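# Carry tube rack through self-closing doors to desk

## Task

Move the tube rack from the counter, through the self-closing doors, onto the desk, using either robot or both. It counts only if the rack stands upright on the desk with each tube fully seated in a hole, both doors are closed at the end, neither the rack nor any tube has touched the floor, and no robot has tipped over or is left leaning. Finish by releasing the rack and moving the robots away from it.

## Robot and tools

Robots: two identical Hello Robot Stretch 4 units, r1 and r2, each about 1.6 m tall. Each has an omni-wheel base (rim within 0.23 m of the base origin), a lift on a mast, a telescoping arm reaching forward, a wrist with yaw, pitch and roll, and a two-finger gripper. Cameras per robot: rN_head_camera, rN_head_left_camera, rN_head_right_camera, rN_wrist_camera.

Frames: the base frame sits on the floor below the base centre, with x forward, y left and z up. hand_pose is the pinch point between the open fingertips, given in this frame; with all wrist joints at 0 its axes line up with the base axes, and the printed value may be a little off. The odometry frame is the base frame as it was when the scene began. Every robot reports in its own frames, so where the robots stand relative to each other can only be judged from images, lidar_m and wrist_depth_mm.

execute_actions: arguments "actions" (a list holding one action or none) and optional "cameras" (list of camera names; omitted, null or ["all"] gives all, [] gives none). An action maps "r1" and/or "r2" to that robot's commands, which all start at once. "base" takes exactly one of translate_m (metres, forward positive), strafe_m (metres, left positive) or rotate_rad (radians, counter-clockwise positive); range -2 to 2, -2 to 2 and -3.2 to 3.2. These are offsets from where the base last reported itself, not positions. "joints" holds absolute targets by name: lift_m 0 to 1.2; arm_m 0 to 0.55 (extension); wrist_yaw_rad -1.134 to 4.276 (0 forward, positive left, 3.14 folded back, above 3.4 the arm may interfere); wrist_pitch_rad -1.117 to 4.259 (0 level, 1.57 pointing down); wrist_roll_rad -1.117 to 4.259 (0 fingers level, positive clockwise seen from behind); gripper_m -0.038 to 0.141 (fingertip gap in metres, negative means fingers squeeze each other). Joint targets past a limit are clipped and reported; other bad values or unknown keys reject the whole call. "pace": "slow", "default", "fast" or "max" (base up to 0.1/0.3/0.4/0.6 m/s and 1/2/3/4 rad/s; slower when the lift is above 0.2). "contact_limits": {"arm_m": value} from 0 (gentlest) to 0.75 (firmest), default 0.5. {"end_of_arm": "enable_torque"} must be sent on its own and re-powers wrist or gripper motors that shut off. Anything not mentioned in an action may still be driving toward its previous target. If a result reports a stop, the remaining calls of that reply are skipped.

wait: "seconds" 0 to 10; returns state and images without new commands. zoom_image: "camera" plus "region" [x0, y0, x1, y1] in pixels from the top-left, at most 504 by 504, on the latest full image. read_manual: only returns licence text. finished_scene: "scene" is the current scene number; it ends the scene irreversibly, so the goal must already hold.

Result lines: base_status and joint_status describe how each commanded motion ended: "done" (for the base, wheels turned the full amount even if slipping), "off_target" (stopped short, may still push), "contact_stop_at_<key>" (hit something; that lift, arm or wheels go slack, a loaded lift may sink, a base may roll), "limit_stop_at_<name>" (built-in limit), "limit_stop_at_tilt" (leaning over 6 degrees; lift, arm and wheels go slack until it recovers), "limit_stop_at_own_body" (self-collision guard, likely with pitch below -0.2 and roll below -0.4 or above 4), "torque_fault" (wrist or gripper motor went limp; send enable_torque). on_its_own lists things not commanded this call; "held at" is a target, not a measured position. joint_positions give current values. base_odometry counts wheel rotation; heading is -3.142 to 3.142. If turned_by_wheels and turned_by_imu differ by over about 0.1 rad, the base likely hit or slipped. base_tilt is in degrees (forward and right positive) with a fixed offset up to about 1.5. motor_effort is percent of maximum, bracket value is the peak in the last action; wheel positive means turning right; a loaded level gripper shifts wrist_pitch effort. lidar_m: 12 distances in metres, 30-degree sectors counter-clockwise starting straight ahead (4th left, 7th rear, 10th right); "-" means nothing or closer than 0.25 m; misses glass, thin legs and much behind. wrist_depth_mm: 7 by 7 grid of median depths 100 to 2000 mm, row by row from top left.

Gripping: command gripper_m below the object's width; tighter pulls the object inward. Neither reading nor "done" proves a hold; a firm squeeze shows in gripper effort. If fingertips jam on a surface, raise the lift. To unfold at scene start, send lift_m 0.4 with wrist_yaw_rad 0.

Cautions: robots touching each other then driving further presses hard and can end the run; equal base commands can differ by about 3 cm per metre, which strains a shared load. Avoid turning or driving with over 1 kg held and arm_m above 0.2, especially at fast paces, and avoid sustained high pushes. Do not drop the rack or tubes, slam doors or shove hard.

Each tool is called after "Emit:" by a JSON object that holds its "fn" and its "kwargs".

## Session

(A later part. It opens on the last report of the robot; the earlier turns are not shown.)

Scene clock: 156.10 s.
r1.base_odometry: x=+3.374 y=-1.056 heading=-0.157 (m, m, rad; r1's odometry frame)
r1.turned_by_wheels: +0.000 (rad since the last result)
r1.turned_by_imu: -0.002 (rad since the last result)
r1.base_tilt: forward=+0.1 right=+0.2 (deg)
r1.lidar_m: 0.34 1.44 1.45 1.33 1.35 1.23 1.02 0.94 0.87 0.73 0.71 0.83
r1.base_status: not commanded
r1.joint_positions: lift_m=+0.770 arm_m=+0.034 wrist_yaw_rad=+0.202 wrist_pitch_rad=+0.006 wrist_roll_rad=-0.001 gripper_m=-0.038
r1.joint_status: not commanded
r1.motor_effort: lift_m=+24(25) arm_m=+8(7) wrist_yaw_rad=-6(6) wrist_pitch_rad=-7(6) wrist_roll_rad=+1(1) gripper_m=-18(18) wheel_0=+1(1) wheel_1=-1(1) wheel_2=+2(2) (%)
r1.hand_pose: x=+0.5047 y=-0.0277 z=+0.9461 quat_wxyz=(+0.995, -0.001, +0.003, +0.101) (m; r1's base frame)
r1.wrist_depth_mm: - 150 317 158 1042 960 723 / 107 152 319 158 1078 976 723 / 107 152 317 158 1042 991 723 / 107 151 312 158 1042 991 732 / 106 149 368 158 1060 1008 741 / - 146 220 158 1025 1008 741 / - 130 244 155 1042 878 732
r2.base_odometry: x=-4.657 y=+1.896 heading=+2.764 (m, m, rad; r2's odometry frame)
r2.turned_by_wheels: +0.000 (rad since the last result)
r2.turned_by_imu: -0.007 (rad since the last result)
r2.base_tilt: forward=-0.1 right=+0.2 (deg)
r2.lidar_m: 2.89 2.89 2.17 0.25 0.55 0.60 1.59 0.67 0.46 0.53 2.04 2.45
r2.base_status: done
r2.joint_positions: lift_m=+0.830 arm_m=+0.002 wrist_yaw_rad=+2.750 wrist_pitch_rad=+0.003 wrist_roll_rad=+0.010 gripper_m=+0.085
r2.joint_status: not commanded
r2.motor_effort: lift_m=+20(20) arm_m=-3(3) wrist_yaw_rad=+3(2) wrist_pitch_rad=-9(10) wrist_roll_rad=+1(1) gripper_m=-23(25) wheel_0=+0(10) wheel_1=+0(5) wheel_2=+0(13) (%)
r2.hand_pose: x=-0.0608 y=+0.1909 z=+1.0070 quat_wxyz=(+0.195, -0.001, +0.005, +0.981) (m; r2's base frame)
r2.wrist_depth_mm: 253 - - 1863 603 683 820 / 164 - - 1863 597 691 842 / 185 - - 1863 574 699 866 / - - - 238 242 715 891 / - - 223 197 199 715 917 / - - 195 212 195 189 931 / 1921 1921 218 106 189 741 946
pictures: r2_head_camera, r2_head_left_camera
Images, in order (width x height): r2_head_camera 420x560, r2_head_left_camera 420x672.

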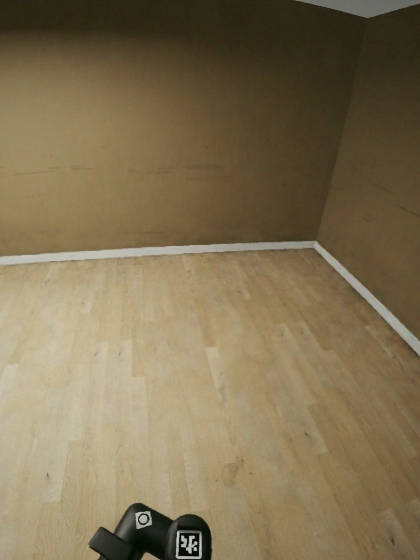

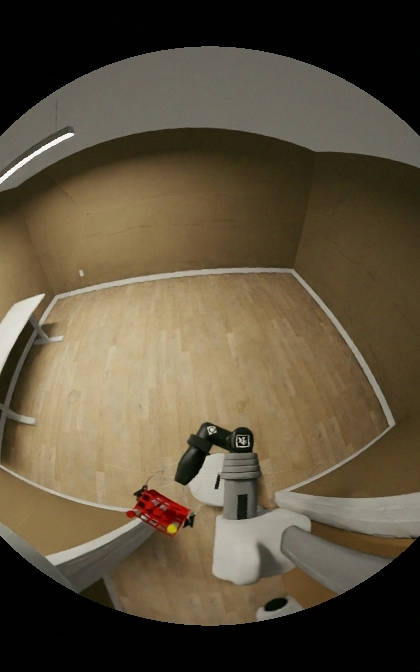

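Emit:
{"fn": "execute_actions", "kwargs": {"actions": [{"r2":{"base":{"rotate_rad":1.12}},"r1":{"joints":{"gripper_m":0.04}}}], "cameras": ["r2_head_camera","r1_wrist_camera","r1_head_camera"]}}

Scene clock: 158.73 s.
r1.base_odometry: x=+3.374 y=-1.056 heading=-0.157 (m, m, rad; r1's odometry frame)
r1.turned_by_wheels: +0.000 (rad since the last result)
r1.turned_by_imu: -0.001 (rad since the last result)
r1.base_tilt: forward=+0.1 right=+0.2 (deg)
r1.lidar_m: 0.34 1.43 1.45 1.36 1.31 1.23 1.02 0.94 0.83 0.73 0.71 0.83
r1.base_status: not commanded
r1.joint_positions: lift_m=+0.770 arm_m=+0.034 wrist_yaw_rad=+0.202 wrist_pitch_rad=+0.006 wrist_roll_rad=-0.001 gripper_m=+0.040
r1.joint_status: all done
r1.motor_effort: lift_m=+25(24) arm_m=+7(7) wrist_yaw_rad=-5(6) wrist_pitch_rad=-7(6) wrist_roll_rad=+2(2) gripper_m=-3(17) wheel_0=+1(1) wheel_1=-1(1) wheel_2=+2(2) (%)
r1.hand_pose: x=+0.5047 y=-0.0278 z=+0.9461 quat_wxyz=(+0.995, -0.001, +0.003, +0.101) (m; r1's base frame)
r1.wrist_depth_mm: 112 169 297 597 1060 976 723 / 113 170 300 165 1042 976 732 / 113 171 298 163 1060 991 741 / 113 170 294 162 1060 991 741 / 112 168 286 161 1078 991 741 / 112 164 185 160 195 1008 723 / 111 144 272 148 1042 891 723
r2.base_odometry: x=-4.657 y=+1.895 heading=-2.400 (m, m, rad; r2's odometry frame)
r2.turned_by_wheels: +1.120 (rad since the last result)
r2.turned_by_imu: +1.128 (rad since the last result)
r2.base_tilt: forward=-0.1 right=+0.2 (deg)
r2.lidar_m: 2.07 1.83 0.54 0.25 1.47 0.61 0.49 0.67 2.06 2.59 2.87 2.92
r2.base_status: done
r2.joint_positions: lift_m=+0.830 arm_m=+0.002 wrist_yaw_rad=+2.750 wrist_pitch_rad=+0.003 wrist_roll_rad=+0.010 gripper_m=+0.085
r2.joint_status: not commanded
r2.motor_effort: lift_m=+20(20) arm_m=-3(3) wrist_yaw_rad=+1(1) wrist_pitch_rad=-8(9) wrist_roll_rad=+1(0) gripper_m=-23(23) wheel_0=+0(5) wheel_1=-1(7) wheel_2=-1(8) (%)
r2.hand_pose: x=-0.0608 y=+0.1909 z=+1.0070 quat_wxyz=(+0.195, -0.001, +0.005, +0.981) (m; r2's base frame)
r2.wrist_depth_mm: 253 609 723 946 - - - / 165 609 732 960 1618 - - / 186 621 699 904 1618 - - / 544 621 699 238 243 - - / 554 627 224 196 199 - - / 559 585 195 212 195 189 - / 569 640 217 106 188 - -
pictures: r1_head_camera, r1_wrist_camera, r2_head_camera
Images, in order (width x height): r1_head_camera 420x560, r1_wrist_camera 616x392, r2_head_camera 420x560.

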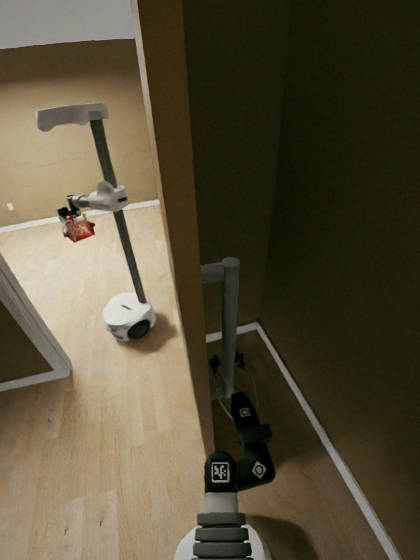

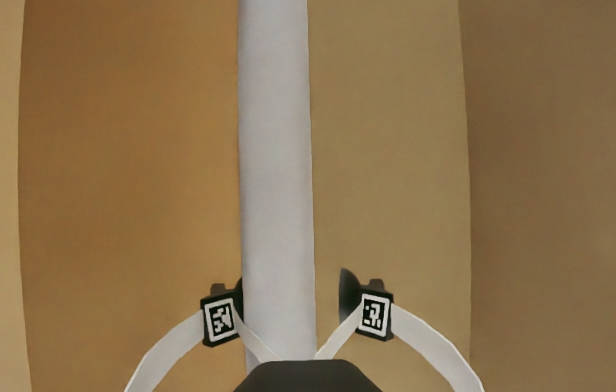

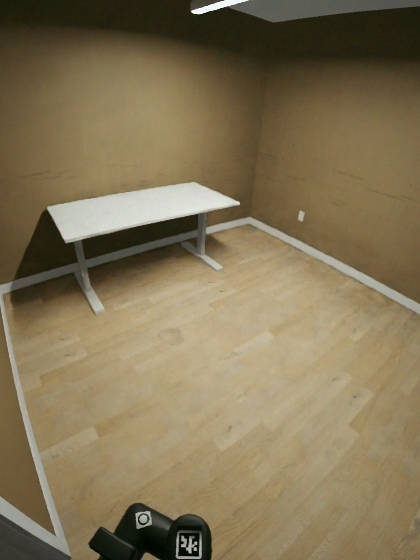

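Emit:
{"fn": "execute_actions", "kwargs": {"actions": [{"r2":{"base":{"translate_m":1.35},"pace":"fast"},"r1":{"base":{"translate_m":-0.2},"pace":"slow"}}], "cameras": ["r1_wrist_camera","r1_head_camera"]}}

Emit:
{"fn": "execute_actions", "kwargs": {"actions": [{"r2":{"base":{"rotate_rad":0.59},"joints":{"wrist_yaw_rad":0.0}}}], "cameras": ["r2_wrist_camera","r2_head_camera","r1_head_camera"]}}

Scene clock: 164.10 s.
r1.base_odometry: x=+3.177 y=-1.025 heading=-0.158 (m, m, rad; r1's odometry frame)
r1.turned_by_wheels: +0.000 (rad since the last result)
r1.turned_by_imu: -0.001 (rad since the last result)
r1.base_tilt: forward=+0.2 right=+0.3 (deg)
r1.lidar_m: 1.44 1.44 1.55 1.27 1.26 0.98 0.82 0.77 0.88 0.77 0.77 0.87
r1.base_status: done
r1.joint_positions: lift_m=+0.770 arm_m=+0.034 wrist_yaw_rad=+0.200 wrist_pitch_rad=+0.006 wrist_roll_rad=-0.001 gripper_m=+0.040
r1.joint_status: not commanded
r1.motor_effort: lift_m=+24(24) arm_m=+5(7) wrist_yaw_rad=+0(30) wrist_pitch_rad=-7(7) wrist_roll_rad=+2(2) gripper_m=-4(7) wheel_0=-1(5) wheel_1=-3(3) wheel_2=+1(10) (%)
r1.hand_pose: x=+0.5052 y=-0.0283 z=+0.9461 quat_wxyz=(+0.995, -0.001, +0.003, +0.100) (m; r1's base frame)
r1.wrist_depth_mm: 1138 1182 1182 1229 1255 1042 788 / 1118 1160 1182 1229 1255 1060 788 / 1098 1138 1182 1205 1255 1098 809 / 1138 1138 1205 1205 1229 1098 798 / 1118 1138 1182 1205 1255 1078 809 / 1098 1138 207 1229 195 1098 820 / 1098 1118 1182 148 1229 960 798
r2.base_odometry: x=-5.652 y=+0.983 heading=-2.400 (m, m, rad; r2's odometry frame)
r2.turned_by_wheels: +0.000 (rad since the last result)
r2.turned_by_imu: -0.005 (rad since the last result)
r2.base_tilt: forward=-0.1 right=+0.2 (deg)
r2.lidar_m: 0.89 0.80 0.84 0.25 0.25 1.06 1.50 2.87 3.15 2.24 2.06 2.09
r2.base_status: done
r2.joint_positions: lift_m=+0.830 arm_m=+0.002 wrist_yaw_rad=+2.750 wrist_pitch_rad=+0.003 wrist_roll_rad=+0.010 gripper_m=+0.085
r2.joint_status: not commanded
r2.motor_effort: lift_m=+20(20) arm_m=-3(3) wrist_yaw_rad=-1(0) wrist_pitch_rad=-9(8) wrist_roll_rad=+0(0) gripper_m=-23(23) wheel_0=-1(7) wheel_1=+0(5) wheel_2=+1(6) (%)
r2.hand_pose: x=-0.0608 y=+0.1909 z=+1.0070 quat_wxyz=(+0.195, -0.001, +0.005, +0.981) (m; r2's base frame)
r2.wrist_depth_mm: 253 1808 1537 1205 1078 946 866 / 164 1756 1576 1229 1078 960 878 / 185 1756 1576 1229 1025 976 878 / - 1808 1537 238 242 960 891 / - 1808 223 197 201 960 891 / - 1808 195 211 194 189 891 / 1921 1808 217 106 188 976 904
pictures: r1_head_camera, r1_wrist_camera
Images, in order (width x height): r1_head_camera 420x560, r1_wrist_camera 616x392.

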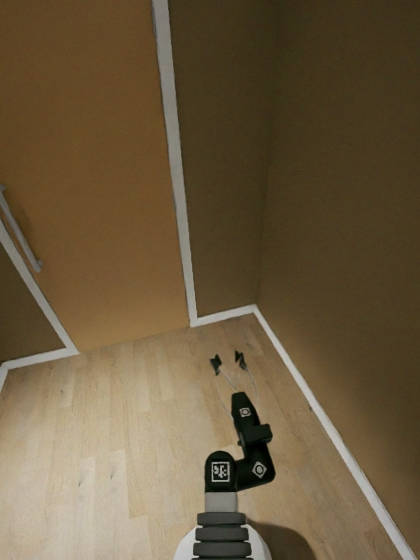

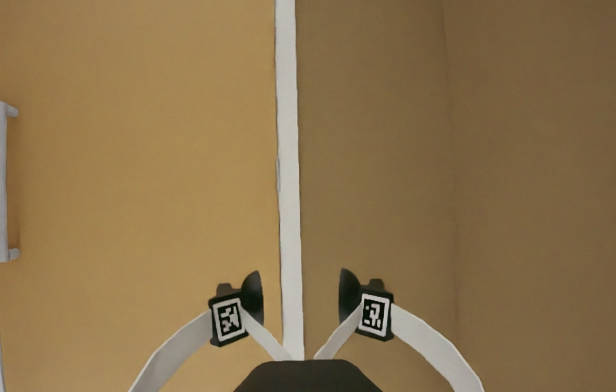

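Scene clock: 166.27 s.
r1.base_odometry: x=+3.177 y=-1.025 heading=-0.158 (m, m, rad; r1's odometry frame)
r1.turned_by_wheels: +0.000 (rad since the last result)
r1.turned_by_imu: -0.001 (rad since the last result)
r1.base_tilt: forward=+0.2 right=+0.2 (deg)
r1.lidar_m: 1.46 1.42 1.54 1.30 1.27 0.98 0.82 0.78 0.88 0.77 0.78 0.88
r1.base_status: not commanded
r1.joint_positions: lift_m=+0.770 arm_m=+0.034 wrist_yaw_rad=+0.200 wrist_pitch_rad=+0.006 wrist_roll_rad=-0.001 gripper_m=+0.040
r1.joint_status: not commanded
r1.motor_effort: lift_m=+25(25) arm_m=+5(4) wrist_yaw_rad=+0(0) wrist_pitch_rad=-7(6) wrist_roll_rad=+1(2) gripper_m=-3(5) wheel_0=-1(1) wheel_1=-3(3) wheel_2=+0(0) (%)
r1.hand_pose: x=+0.5052 y=-0.0283 z=+0.9461 quat_wxyz=(+0.995, -0.001, +0.003, +0.100) (m; r1's base frame)
r1.wrist_depth_mm: 1118 1160 1182 1205 1255 1060 768 / 1118 1138 1182 1229 1255 1060 788 / 1118 1138 1182 1229 1255 1078 809 / 1098 1160 1160 1229 1255 1098 809 / 1118 1160 1160 1182 1255 1098 809 / 1098 1138 207 1205 194 1098 809 / 1118 1138 1182 148 1229 960 798
r2.base_odometry: x=-5.652 y=+0.983 heading=-1.810 (m, m, rad; r2's odometry frame)
r2.turned_by_wheels: +0.590 (rad since the last result)
r2.turned_by_imu: +0.594 (rad since the last result)
r2.base_tilt: forward=-0.1 right=+0.2 (deg)
r2.lidar_m: 0.41 0.85 1.13 1.04 1.10 1.55 3.14 3.15 2.19 2.06 1.25 0.43
r2.base_status: done
r2.joint_positions: lift_m=+0.830 arm_m=+0.002 wrist_yaw_rad=+0.000 wrist_pitch_rad=+0.003 wrist_roll_rad=+0.010 gripper_m=+0.085
r2.joint_status: all done
r2.motor_effort: lift_m=+20(20) arm_m=-3(3) wrist_yaw_rad=+0(6) wrist_pitch_rad=-9(9) wrist_roll_rad=+0(1) gripper_m=-24(24) wheel_0=-2(5) wheel_1=-1(6) wheel_2=+1(8) (%)
r2.hand_pose: x=+0.4610 y=-0.0873 z=+1.0070 quat_wxyz=(+1.000, +0.005, +0.002, +0.000) (m; r2's base frame)
r2.wrist_depth_mm: 1308 1366 1336 1336 1366 1366 1366 / 1336 1336 1336 1366 1397 1366 1397 / 1336 1336 1336 1366 1397 1397 1430 / 1366 1366 1366 237 242 1397 1397 / 1366 1397 223 196 199 1430 1464 / 854 759 195 213 193 189 960 / 634 627 217 106 188 668 707
pictures: r1_head_camera, r2_head_camera, r2_wrist_camera
Images, in order (width x height): r1_head_camera 420x560, r2_head_camera 420x560, r2_wrist_camera 616x392.

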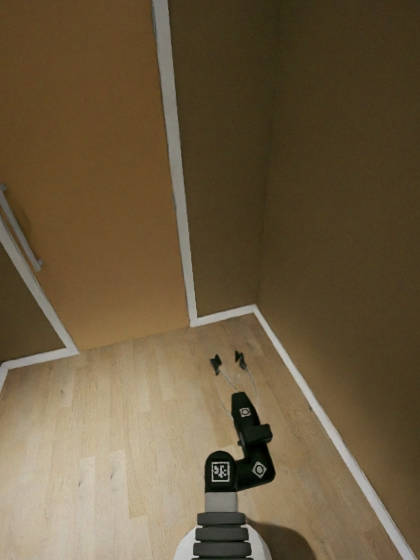

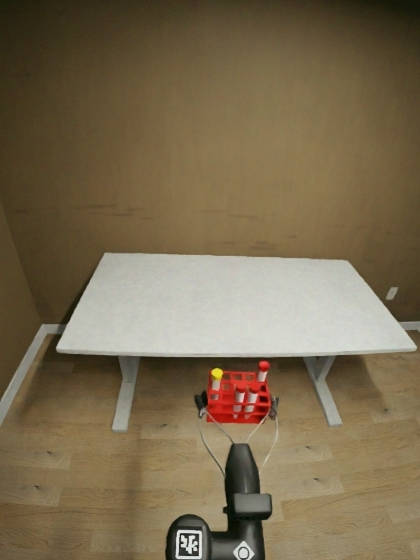

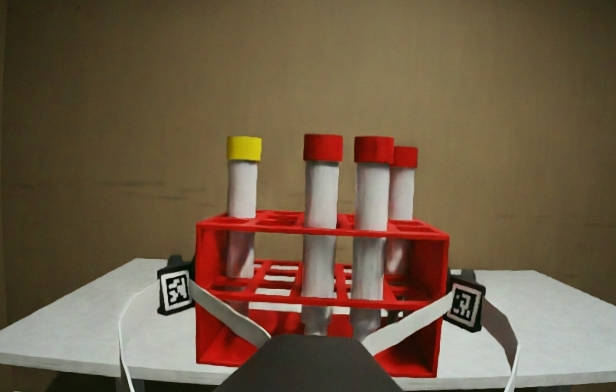

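Emit:
{"fn": "execute_actions", "kwargs": {"actions": [{"r2":{"base":{"translate_m":0.3},"joints":{"arm_m":0.25,"lift_m":0.65}}}], "cameras": ["r2_wrist_camera","r2_head_camera"]}}

Scene clock: 169.07 s.
r1.base_odometry: x=+3.177 y=-1.025 heading=-0.158 (m, m, rad; r1's odometry frame)
r1.turned_by_wheels: +0.000 (rad since the last result)
r1.turned_by_imu: -0.001 (rad since the last result)
r1.base_tilt: forward=+0.3 right=+0.2 (deg)
r1.lidar_m: 1.44 1.45 1.52 1.27 1.27 0.99 0.83 0.77 0.86 0.77 0.77 0.89
r1.base_status: not commanded
r1.joint_positions: lift_m=+0.770 arm_m=+0.034 wrist_yaw_rad=+0.200 wrist_pitch_rad=+0.006 wrist_roll_rad=-0.001 gripper_m=+0.040
r1.joint_status: not commanded
r1.motor_effort: lift_m=+25(25) arm_m=+5(4) wrist_yaw_rad=+0(1) wrist_pitch_rad=-6(6) wrist_roll_rad=+1(1) gripper_m=-2(2) wheel_0=-1(1) wheel_1=-3(3) wheel_2=+1(0) (%)
r1.hand_pose: x=+0.5052 y=-0.0283 z=+0.9461 quat_wxyz=(+0.995, -0.001, +0.003, +0.100) (m; r1's base frame)
r1.wrist_depth_mm: 1118 1160 1182 1229 1255 1060 778 / 1138 1160 1182 1205 1255 1060 798 / 1138 1138 1205 1205 1255 1098 798 / 1138 1160 1182 1205 1255 1098 809 / 1098 1160 1160 1205 1229 1098 809 / 1118 1138 207 1229 194 1098 809 / 1118 1118 1182 148 1255 960 798
r2.base_odometry: x=-5.723 y=+0.692 heading=-1.810 (m, m, rad; r2's odometry frame)
r2.turned_by_wheels: +0.000 (rad since the last result)
r2.turned_by_imu: -0.001 (rad since the last result)
r2.base_tilt: forward=-0.1 right=+0.1 (deg)
r2.lidar_m: 0.51 0.54 0.73 1.07 1.10 1.57 3.43 3.11 2.17 2.04 0.77 0.54
r2.base_status: done
r2.joint_positions: lift_m=+0.650 arm_m=+0.249 wrist_yaw_rad=+0.000 wrist_pitch_rad=+0.003 wrist_roll_rad=+0.010 gripper_m=+0.085
r2.joint_status: all done
r2.motor_effort: lift_m=+13(18) arm_m=+4(5) wrist_yaw_rad=+2(0) wrist_pitch_rad=-9(8) wrist_roll_rad=+0(0) gripper_m=-24(26) wheel_0=+2(4) wheel_1=+1(5) wheel_2=+1(11) (%)
r2.hand_pose: x=+0.7087 y=-0.0874 z=+0.8276 quat_wxyz=(+1.000, +0.005, +0.002, +0.000) (m; r2's base frame)
r2.wrist_depth_mm: 820 820 842 842 854 854 866 / 831 831 842 854 842 854 866 / 842 842 854 854 854 866 866 / 842 842 842 866 243 866 878 / 654 691 224 198 199 820 891 / 399 364 195 200 194 189 462 / 301 298 218 106 189 319 336
pictures: r2_head_camera, r2_wrist_camera
Images, in order (width x height): r2_head_camera 420x560, r2_wrist_camera 616x392.

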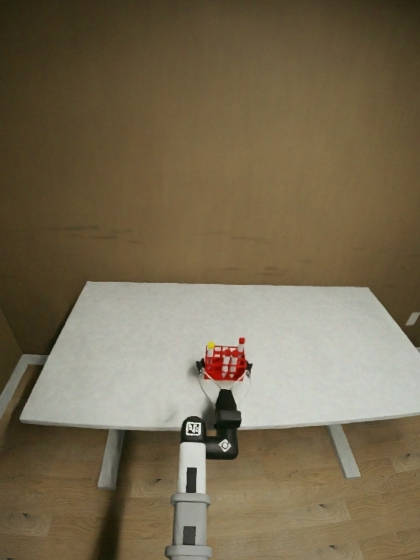

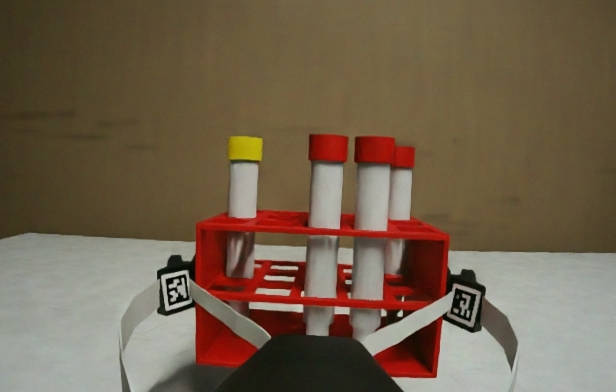

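Emit:
{"fn": "execute_actions", "kwargs": {"actions": [{"r2":{"joints":{"lift_m":0.595}}}], "cameras": ["r2_wrist_camera"]}}

Scene clock: 170.57 s.
r1.base_odometry: x=+3.177 y=-1.025 heading=-0.158 (m, m, rad; r1's odometry frame)
r1.turned_by_wheels: +0.000 (rad since the last result)
r1.turned_by_imu: +0.000 (rad since the last result)
r1.base_tilt: forward=-0.2 right=+0.3 (deg)
r1.lidar_m: 1.44 1.45 1.52 1.29 1.30 1.01 0.81 0.77 0.87 0.78 0.77 0.90
r1.base_status: not commanded
r1.joint_positions: lift_m=+0.770 arm_m=+0.034 wrist_yaw_rad=+0.200 wrist_pitch_rad=+0.006 wrist_roll_rad=-0.001 gripper_m=+0.040
r1.joint_status: not commanded
r1.motor_effort: lift_m=+25(25) arm_m=+5(4) wrist_yaw_rad=+0(0) wrist_pitch_rad=-6(6) wrist_roll_rad=+0(2) gripper_m=-7(3) wheel_0=-1(1) wheel_1=-3(3) wheel_2=+1(1) (%)
r1.hand_pose: x=+0.5052 y=-0.0283 z=+0.9461 quat_wxyz=(+0.995, -0.001, +0.003, +0.100) (m; r1's base frame)
r1.wrist_depth_mm: 1118 1160 1182 1229 1255 1042 768 / 1138 1138 1182 1229 1255 1042 778 / 1118 1160 1182 1205 1229 1078 798 / 1118 1160 1205 1205 1255 1078 809 / 1098 1160 1182 1229 1255 1098 809 / 1118 1160 207 1205 195 1078 820 / 1118 1138 1182 148 1229 976 798
r2.base_odometry: x=-5.723 y=+0.692 heading=-1.810 (m, m, rad; r2's odometry frame)
r2.turned_by_wheels: +0.000 (rad since the last result)
r2.turned_by_imu: +0.000 (rad since the last result)
r2.base_tilt: forward=-0.1 right=+0.2 (deg)
r2.lidar_m: 0.52 0.54 0.73 1.07 1.10 1.58 3.43 3.12 2.18 2.05 0.77 0.56
r2.base_status: not commanded
r2.joint_positions: lift_m=+0.595 arm_m=+0.249 wrist_yaw_rad=+0.000 wrist_pitch_rad=+0.003 wrist_roll_rad=+0.010 gripper_m=+0.085
r2.joint_status: all done
r2.motor_effort: lift_m=+13(13) arm_m=+4(4) wrist_yaw_rad=+1(1) wrist_pitch_rad=-9(9) wrist_roll_rad=+1(0) gripper_m=-24(24) wheel_0=+2(2) wheel_1=+1(1) wheel_2=+1(1) (%)
r2.hand_pose: x=+0.7087 y=-0.0874 z=+0.7726 quat_wxyz=(+1.000, +0.005, +0.002, +0.000) (m; r2's base frame)
r2.wrist_depth_mm: 820 831 831 842 842 854 854 / 831 842 842 854 842 866 866 / 842 854 842 854 854 866 878 / 842 842 854 237 242 891 878 / 436 459 224 196 199 544 554 / 267 244 195 202 194 189 309 / 202 200 203 106 187 213 -
pictures: r2_wrist_camera
Images, in order (width x height): r2_wrist_camera 616x392.

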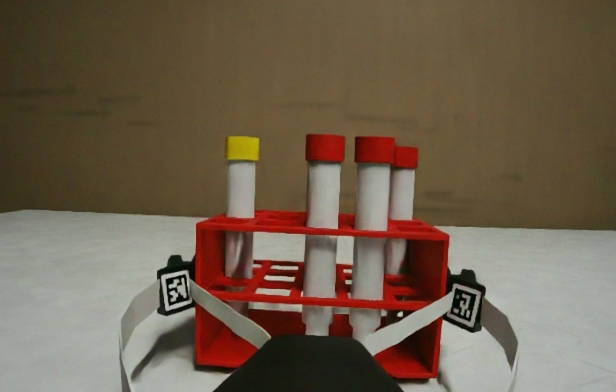

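6 mm more, then release.

Emit:
{"fn": "execute_actions", "kwargs": {"actions": [{"r2":{"joints":{"lift_m":0.588},"pace":"slow"}}], "cameras": []}}

Emit:
{"fn": "execute_actions", "kwargs": {"actions": [{"r2":{"joints":{"gripper_m":0.141}}}], "cameras": ["r2_wrist_camera"]}}

Scene clock: 171.40 s.
r1.base_odometry: x=+3.177 y=-1.025 heading=-0.158 (m, m, rad; r1's odometry frame)
r1.turned_by_wheels: +0.000 (rad since the last result)
r1.turned_by_imu: +0.000 (rad since the last result)
r1.base_tilt: forward=+0.1 right=+0.3 (deg)
r1.lidar_m: 1.44 1.45 1.51 1.28 1.28 0.97 0.79 0.80 0.86 0.75 0.78 0.85
r1.base_status: not commanded
r1.joint_positions: lift_m=+0.770 arm_m=+0.034 wrist_yaw_rad=+0.200 wrist_pitch_rad=+0.006 wrist_roll_rad=-0.001 gripper_m=+0.040
r1.joint_status: not commanded
r1.motor_effort: lift_m=+24(25) arm_m=+4(5) wrist_yaw_rad=-1(1) wrist_pitch_rad=-6(7) wrist_roll_rad=+1(1) gripper_m=-4(1) wheel_0=-1(1) wheel_1=-3(3) wheel_2=+0(1) (%)
r1.hand_pose: x=+0.5052 y=-0.0283 z=+0.9461 quat_wxyz=(+0.995, -0.001, +0.003, +0.100) (m; r1's base frame)
r1.wrist_depth_mm: 1138 1160 1182 1229 1281 1025 788 / 1118 1182 1182 1205 1281 1078 788 / 1138 1160 1205 1229 1281 1098 798 / 1118 1138 1160 1229 1229 1098 798 / 1138 1138 1160 1205 1229 1098 809 / 1118 1138 207 1205 195 1118 809 / 1138 1118 1160 149 1255 960 798
r2.base_odometry: x=-5.723 y=+0.692 heading=-1.810 (m, m, rad; r2's odometry frame)
r2.turned_by_wheels: +0.000 (rad since the last result)
r2.turned_by_imu: +0.000 (rad since the last result)
r2.base_tilt: forward=-0.2 right=+0.2 (deg)
r2.lidar_m: 0.51 0.53 0.74 1.08 1.09 1.57 3.43 3.12 2.14 2.05 0.78 0.57
r2.base_status: not commanded
r2.joint_positions: lift_m=+0.589 arm_m=+0.249 wrist_yaw_rad=+0.000 wrist_pitch_rad=-0.002 wrist_roll_rad=+0.010 gripper_m=+0.085
r2.joint_status: all done
r2.motor_effort: lift_m=+8(13) arm_m=+4(4) wrist_yaw_rad=+2(2) wrist_pitch_rad=+7(8) wrist_roll_rad=+0(0) gripper_m=-24(22) wheel_0=+2(2) wheel_1=+1(1) wheel_2=+1(1) (%)
r2.hand_pose: x=+0.7086 y=-0.0875 z=+0.7677 quat_wxyz=(+1.000, +0.005, -0.001, +0.000) (m; r2's base frame)
r2.wrist_depth_mm: 820 842 831 842 842 854 866 / 820 831 854 842 854 866 866 / 842 842 854 854 854 866 878 / 831 854 854 239 243 878 891 / 442 473 224 196 199 574 585 / 267 245 195 202 193 189 314 / 200 200 203 106 188 214 -
pictures: none
No camera images: the call's "cameras" was empty. Leave "cameras" out to get every camera's image.

Scene clock: 173.00 s.
r1.base_odometry: x=+3.177 y=-1.025 heading=-0.158 (m, m, rad; r1's odometry frame)
r1.turned_by_wheels: +0.000 (rad since the last result)
r1.turned_by_imu: +0.000 (rad since the last result)
r1.base_tilt: forward=+0.1 right=+0.3 (deg)
r1.lidar_m: 1.45 1.45 1.53 1.29 1.26 1.00 0.83 0.77 0.86 0.77 0.78 0.89
r1.base_status: not commanded
r1.joint_positions: lift_m=+0.770 arm_m=+0.034 wrist_yaw_rad=+0.200 wrist_pitch_rad=+0.006 wrist_roll_rad=-0.001 gripper_m=+0.040
r1.joint_status: not commanded
r1.motor_effort: lift_m=+25(25) arm_m=+4(5) wrist_yaw_rad=+0(1) wrist_pitch_rad=-6(6) wrist_roll_rad=+1(3) gripper_m=-3(5) wheel_0=-1(1) wheel_1=-3(3) wheel_2=+0(0) (%)
r1.hand_pose: x=+0.5052 y=-0.0283 z=+0.9461 quat_wxyz=(+0.995, -0.001, +0.003, +0.100) (m; r1's base frame)
r1.wrist_depth_mm: 1118 1160 1182 1205 1255 1042 778 / 1118 1160 1205 1229 1255 1060 788 / 1138 1160 1182 1229 1255 1078 809 / 1098 1138 1205 1205 1255 1078 809 / 1138 1160 1182 1205 1229 1078 809 / 1118 1138 207 1205 194 1098 820 / 1160 1138 1160 148 1229 960 809
r2.base_odometry: x=-5.723 y=+0.692 heading=-1.810 (m, m, rad; r2's odometry frame)
r2.turned_by_wheels: +0.000 (rad since the last result)
r2.turned_by_imu: +0.000 (rad since the last result)
r2.base_tilt: forward=-0.1 right=+0.1 (deg)
r2.lidar_m: 0.51 0.54 0.72 1.08 1.10 1.57 3.45 3.11 2.18 2.03 0.77 0.54
r2.base_status: not commanded
r2.joint_positions: lift_m=+0.589 arm_m=+0.249 wrist_yaw_rad=+0.000 wrist_pitch_rad=-0.003 wrist_roll_rad=+0.010 gripper_m=+0.141
r2.joint_status: all done
r2.motor_effort: lift_m=+8(8) arm_m=+4(4) wrist_yaw_rad=+1(1) wrist_pitch_rad=+9(9) wrist_roll_rad=+0(1) gripper_m=+1(24) wheel_0=+2(2) wheel_1=+1(1) wheel_2=+1(1) (%)
r2.hand_pose: x=+0.7086 y=-0.0875 z=+0.7678 quat_wxyz=(+1.000, +0.005, -0.001, +0.000) (m; r2's base frame)
r2.wrist_depth_mm: 831 831 842 842 854 866 866 / 831 831 831 842 854 866 866 / 842 842 854 854 866 866 878 / 842 842 866 277 255 878 878 / 445 473 229 223 204 569 585 / 267 259 226 208 204 218 314 / 200 198 206 106 212 214 -
pictures: r2_wrist_camera
Images, in order (width x height): r2_wrist_camera 616x392.

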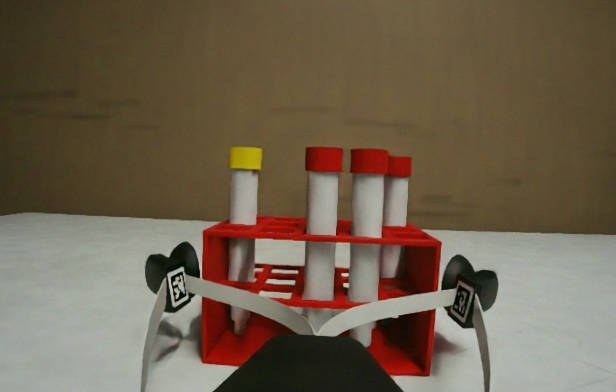

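Emit:
{"fn": "execute_actions", "kwargs": {"actions": [{"r2":{"base":{"translate_m":-0.1},"joints":{"lift_m":0.6,"arm_m":0.003},"pace":"fast"}}], "cameras": ["r2_wrist_camera","r2_head_left_camera"]}}

Emit:
{"fn": "zoom_image", "kwargs": {"camera": "r2_wrist_camera", "region": [230, 140, 410, 280]}}

Scene clock: 174.80 s.
r1.base_odometry: x=+3.177 y=-1.025 heading=-0.158 (m, m, rad; r1's odometry frame)
r1.turned_by_wheels: +0.000 (rad since the last result)
r1.turned_by_imu: -0.001 (rad since the last result)
r1.base_tilt: forward=+0.2 right=+0.2 (deg)
r1.lidar_m: 1.44 1.44 1.55 1.27 1.29 1.01 0.82 0.78 0.87 0.77 0.77 0.90
r1.base_status: not commanded
r1.joint_positions: lift_m=+0.770 arm_m=+0.034 wrist_yaw_rad=+0.200 wrist_pitch_rad=+0.006 wrist_roll_rad=-0.001 gripper_m=+0.040
r1.joint_status: not commanded
r1.motor_effort: lift_m=+24(25) arm_m=+4(4) wrist_yaw_rad=-1(1) wrist_pitch_rad=-6(6) wrist_roll_rad=+2(1) gripper_m=-3(0) wheel_0=-1(1) wheel_1=-3(3) wheel_2=+1(0) (%)
r1.hand_pose: x=+0.5052 y=-0.0283 z=+0.9461 quat_wxyz=(+0.995, -0.001, +0.003, +0.100) (m; r1's base frame)
r1.wrist_depth_mm: 1118 1138 1182 1205 1255 1060 778 / 1118 1160 1205 1205 1281 1060 798 / 1118 1138 1182 1205 1229 1078 798 / 1118 1160 1205 1229 1255 1098 809 / 1138 1160 1205 1182 1255 1098 798 / 1118 1160 207 1205 195 1098 809 / 1118 1138 1160 149 1229 976 809
r2.base_odometry: x=-5.700 y=+0.789 heading=-1.809 (m, m, rad; r2's odometry frame)
r2.turned_by_wheels: +0.000 (rad since the last result)
r2.turned_by_imu: +0.000 (rad since the last result)
r2.base_tilt: forward=-0.1 right=+0.1 (deg)
r2.lidar_m: 0.60 0.66 1.15 1.06 1.09 1.58 3.35 3.11 2.18 2.05 0.94 0.66
r2.base_status: done
r2.joint_positions: lift_m=+0.600 arm_m=+0.004 wrist_yaw_rad=+0.000 wrist_pitch_rad=+0.002 wrist_roll_rad=+0.010 gripper_m=+0.141
r2.joint_status: all done
r2.motor_effort: lift_m=+22(22) arm_m=-4(6) wrist_yaw_rad=+2(1) wrist_pitch_rad=-5(11) wrist_roll_rad=+0(0) gripper_m=+1(2) wheel_0=+0(6) wheel_1=+2(7) wheel_2=-2(16) (%)
r2.hand_pose: x=+0.4631 y=-0.0875 z=+0.7772 quat_wxyz=(+1.000, +0.005, +0.001, +0.000) (m; r2's base frame)
r2.wrist_depth_mm: 1138 1160 1160 1160 1182 1182 1205 / 1138 1160 1160 1160 1205 1205 1205 / 1182 1160 1160 1205 1205 1205 1205 / 1160 1182 1182 615 1205 1229 1229 / 466 492 525 544 564 585 597 / 1182 1182 1205 407 407 218 1255 / 1182 1229 1229 106 1255 1255 1255
pictures: r2_head_left_camera, r2_wrist_camera
Images, in order (width x height): r2_head_left_camera 420x672, r2_wrist_camera 616x392.

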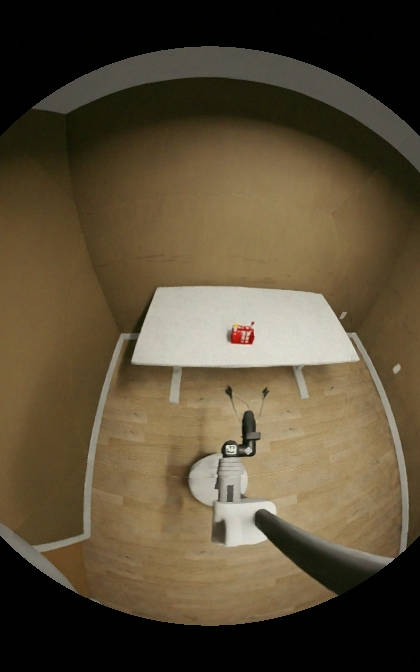

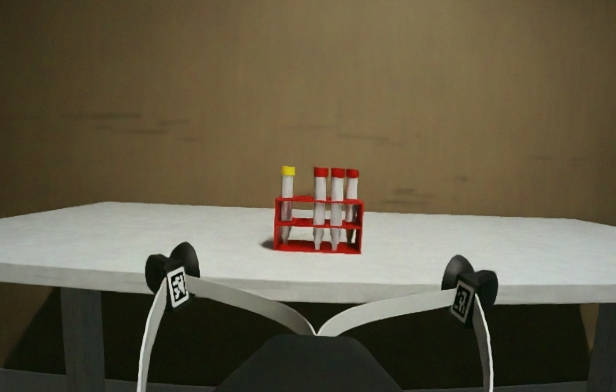

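Region (230, 140, 410, 280) of r2_wrist_camera's 616x392 image, scaled by 2.800.

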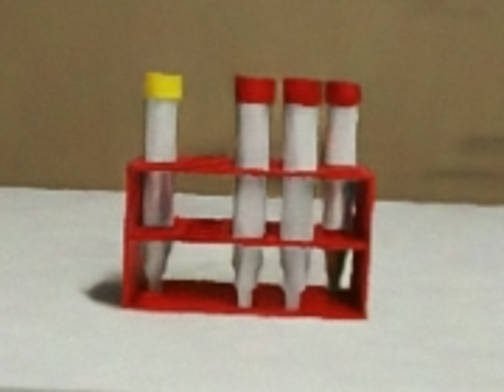

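Emit:
{"fn": "finished_scene", "kwargs": {"scene": 1}}

The scene is finished: the task was done.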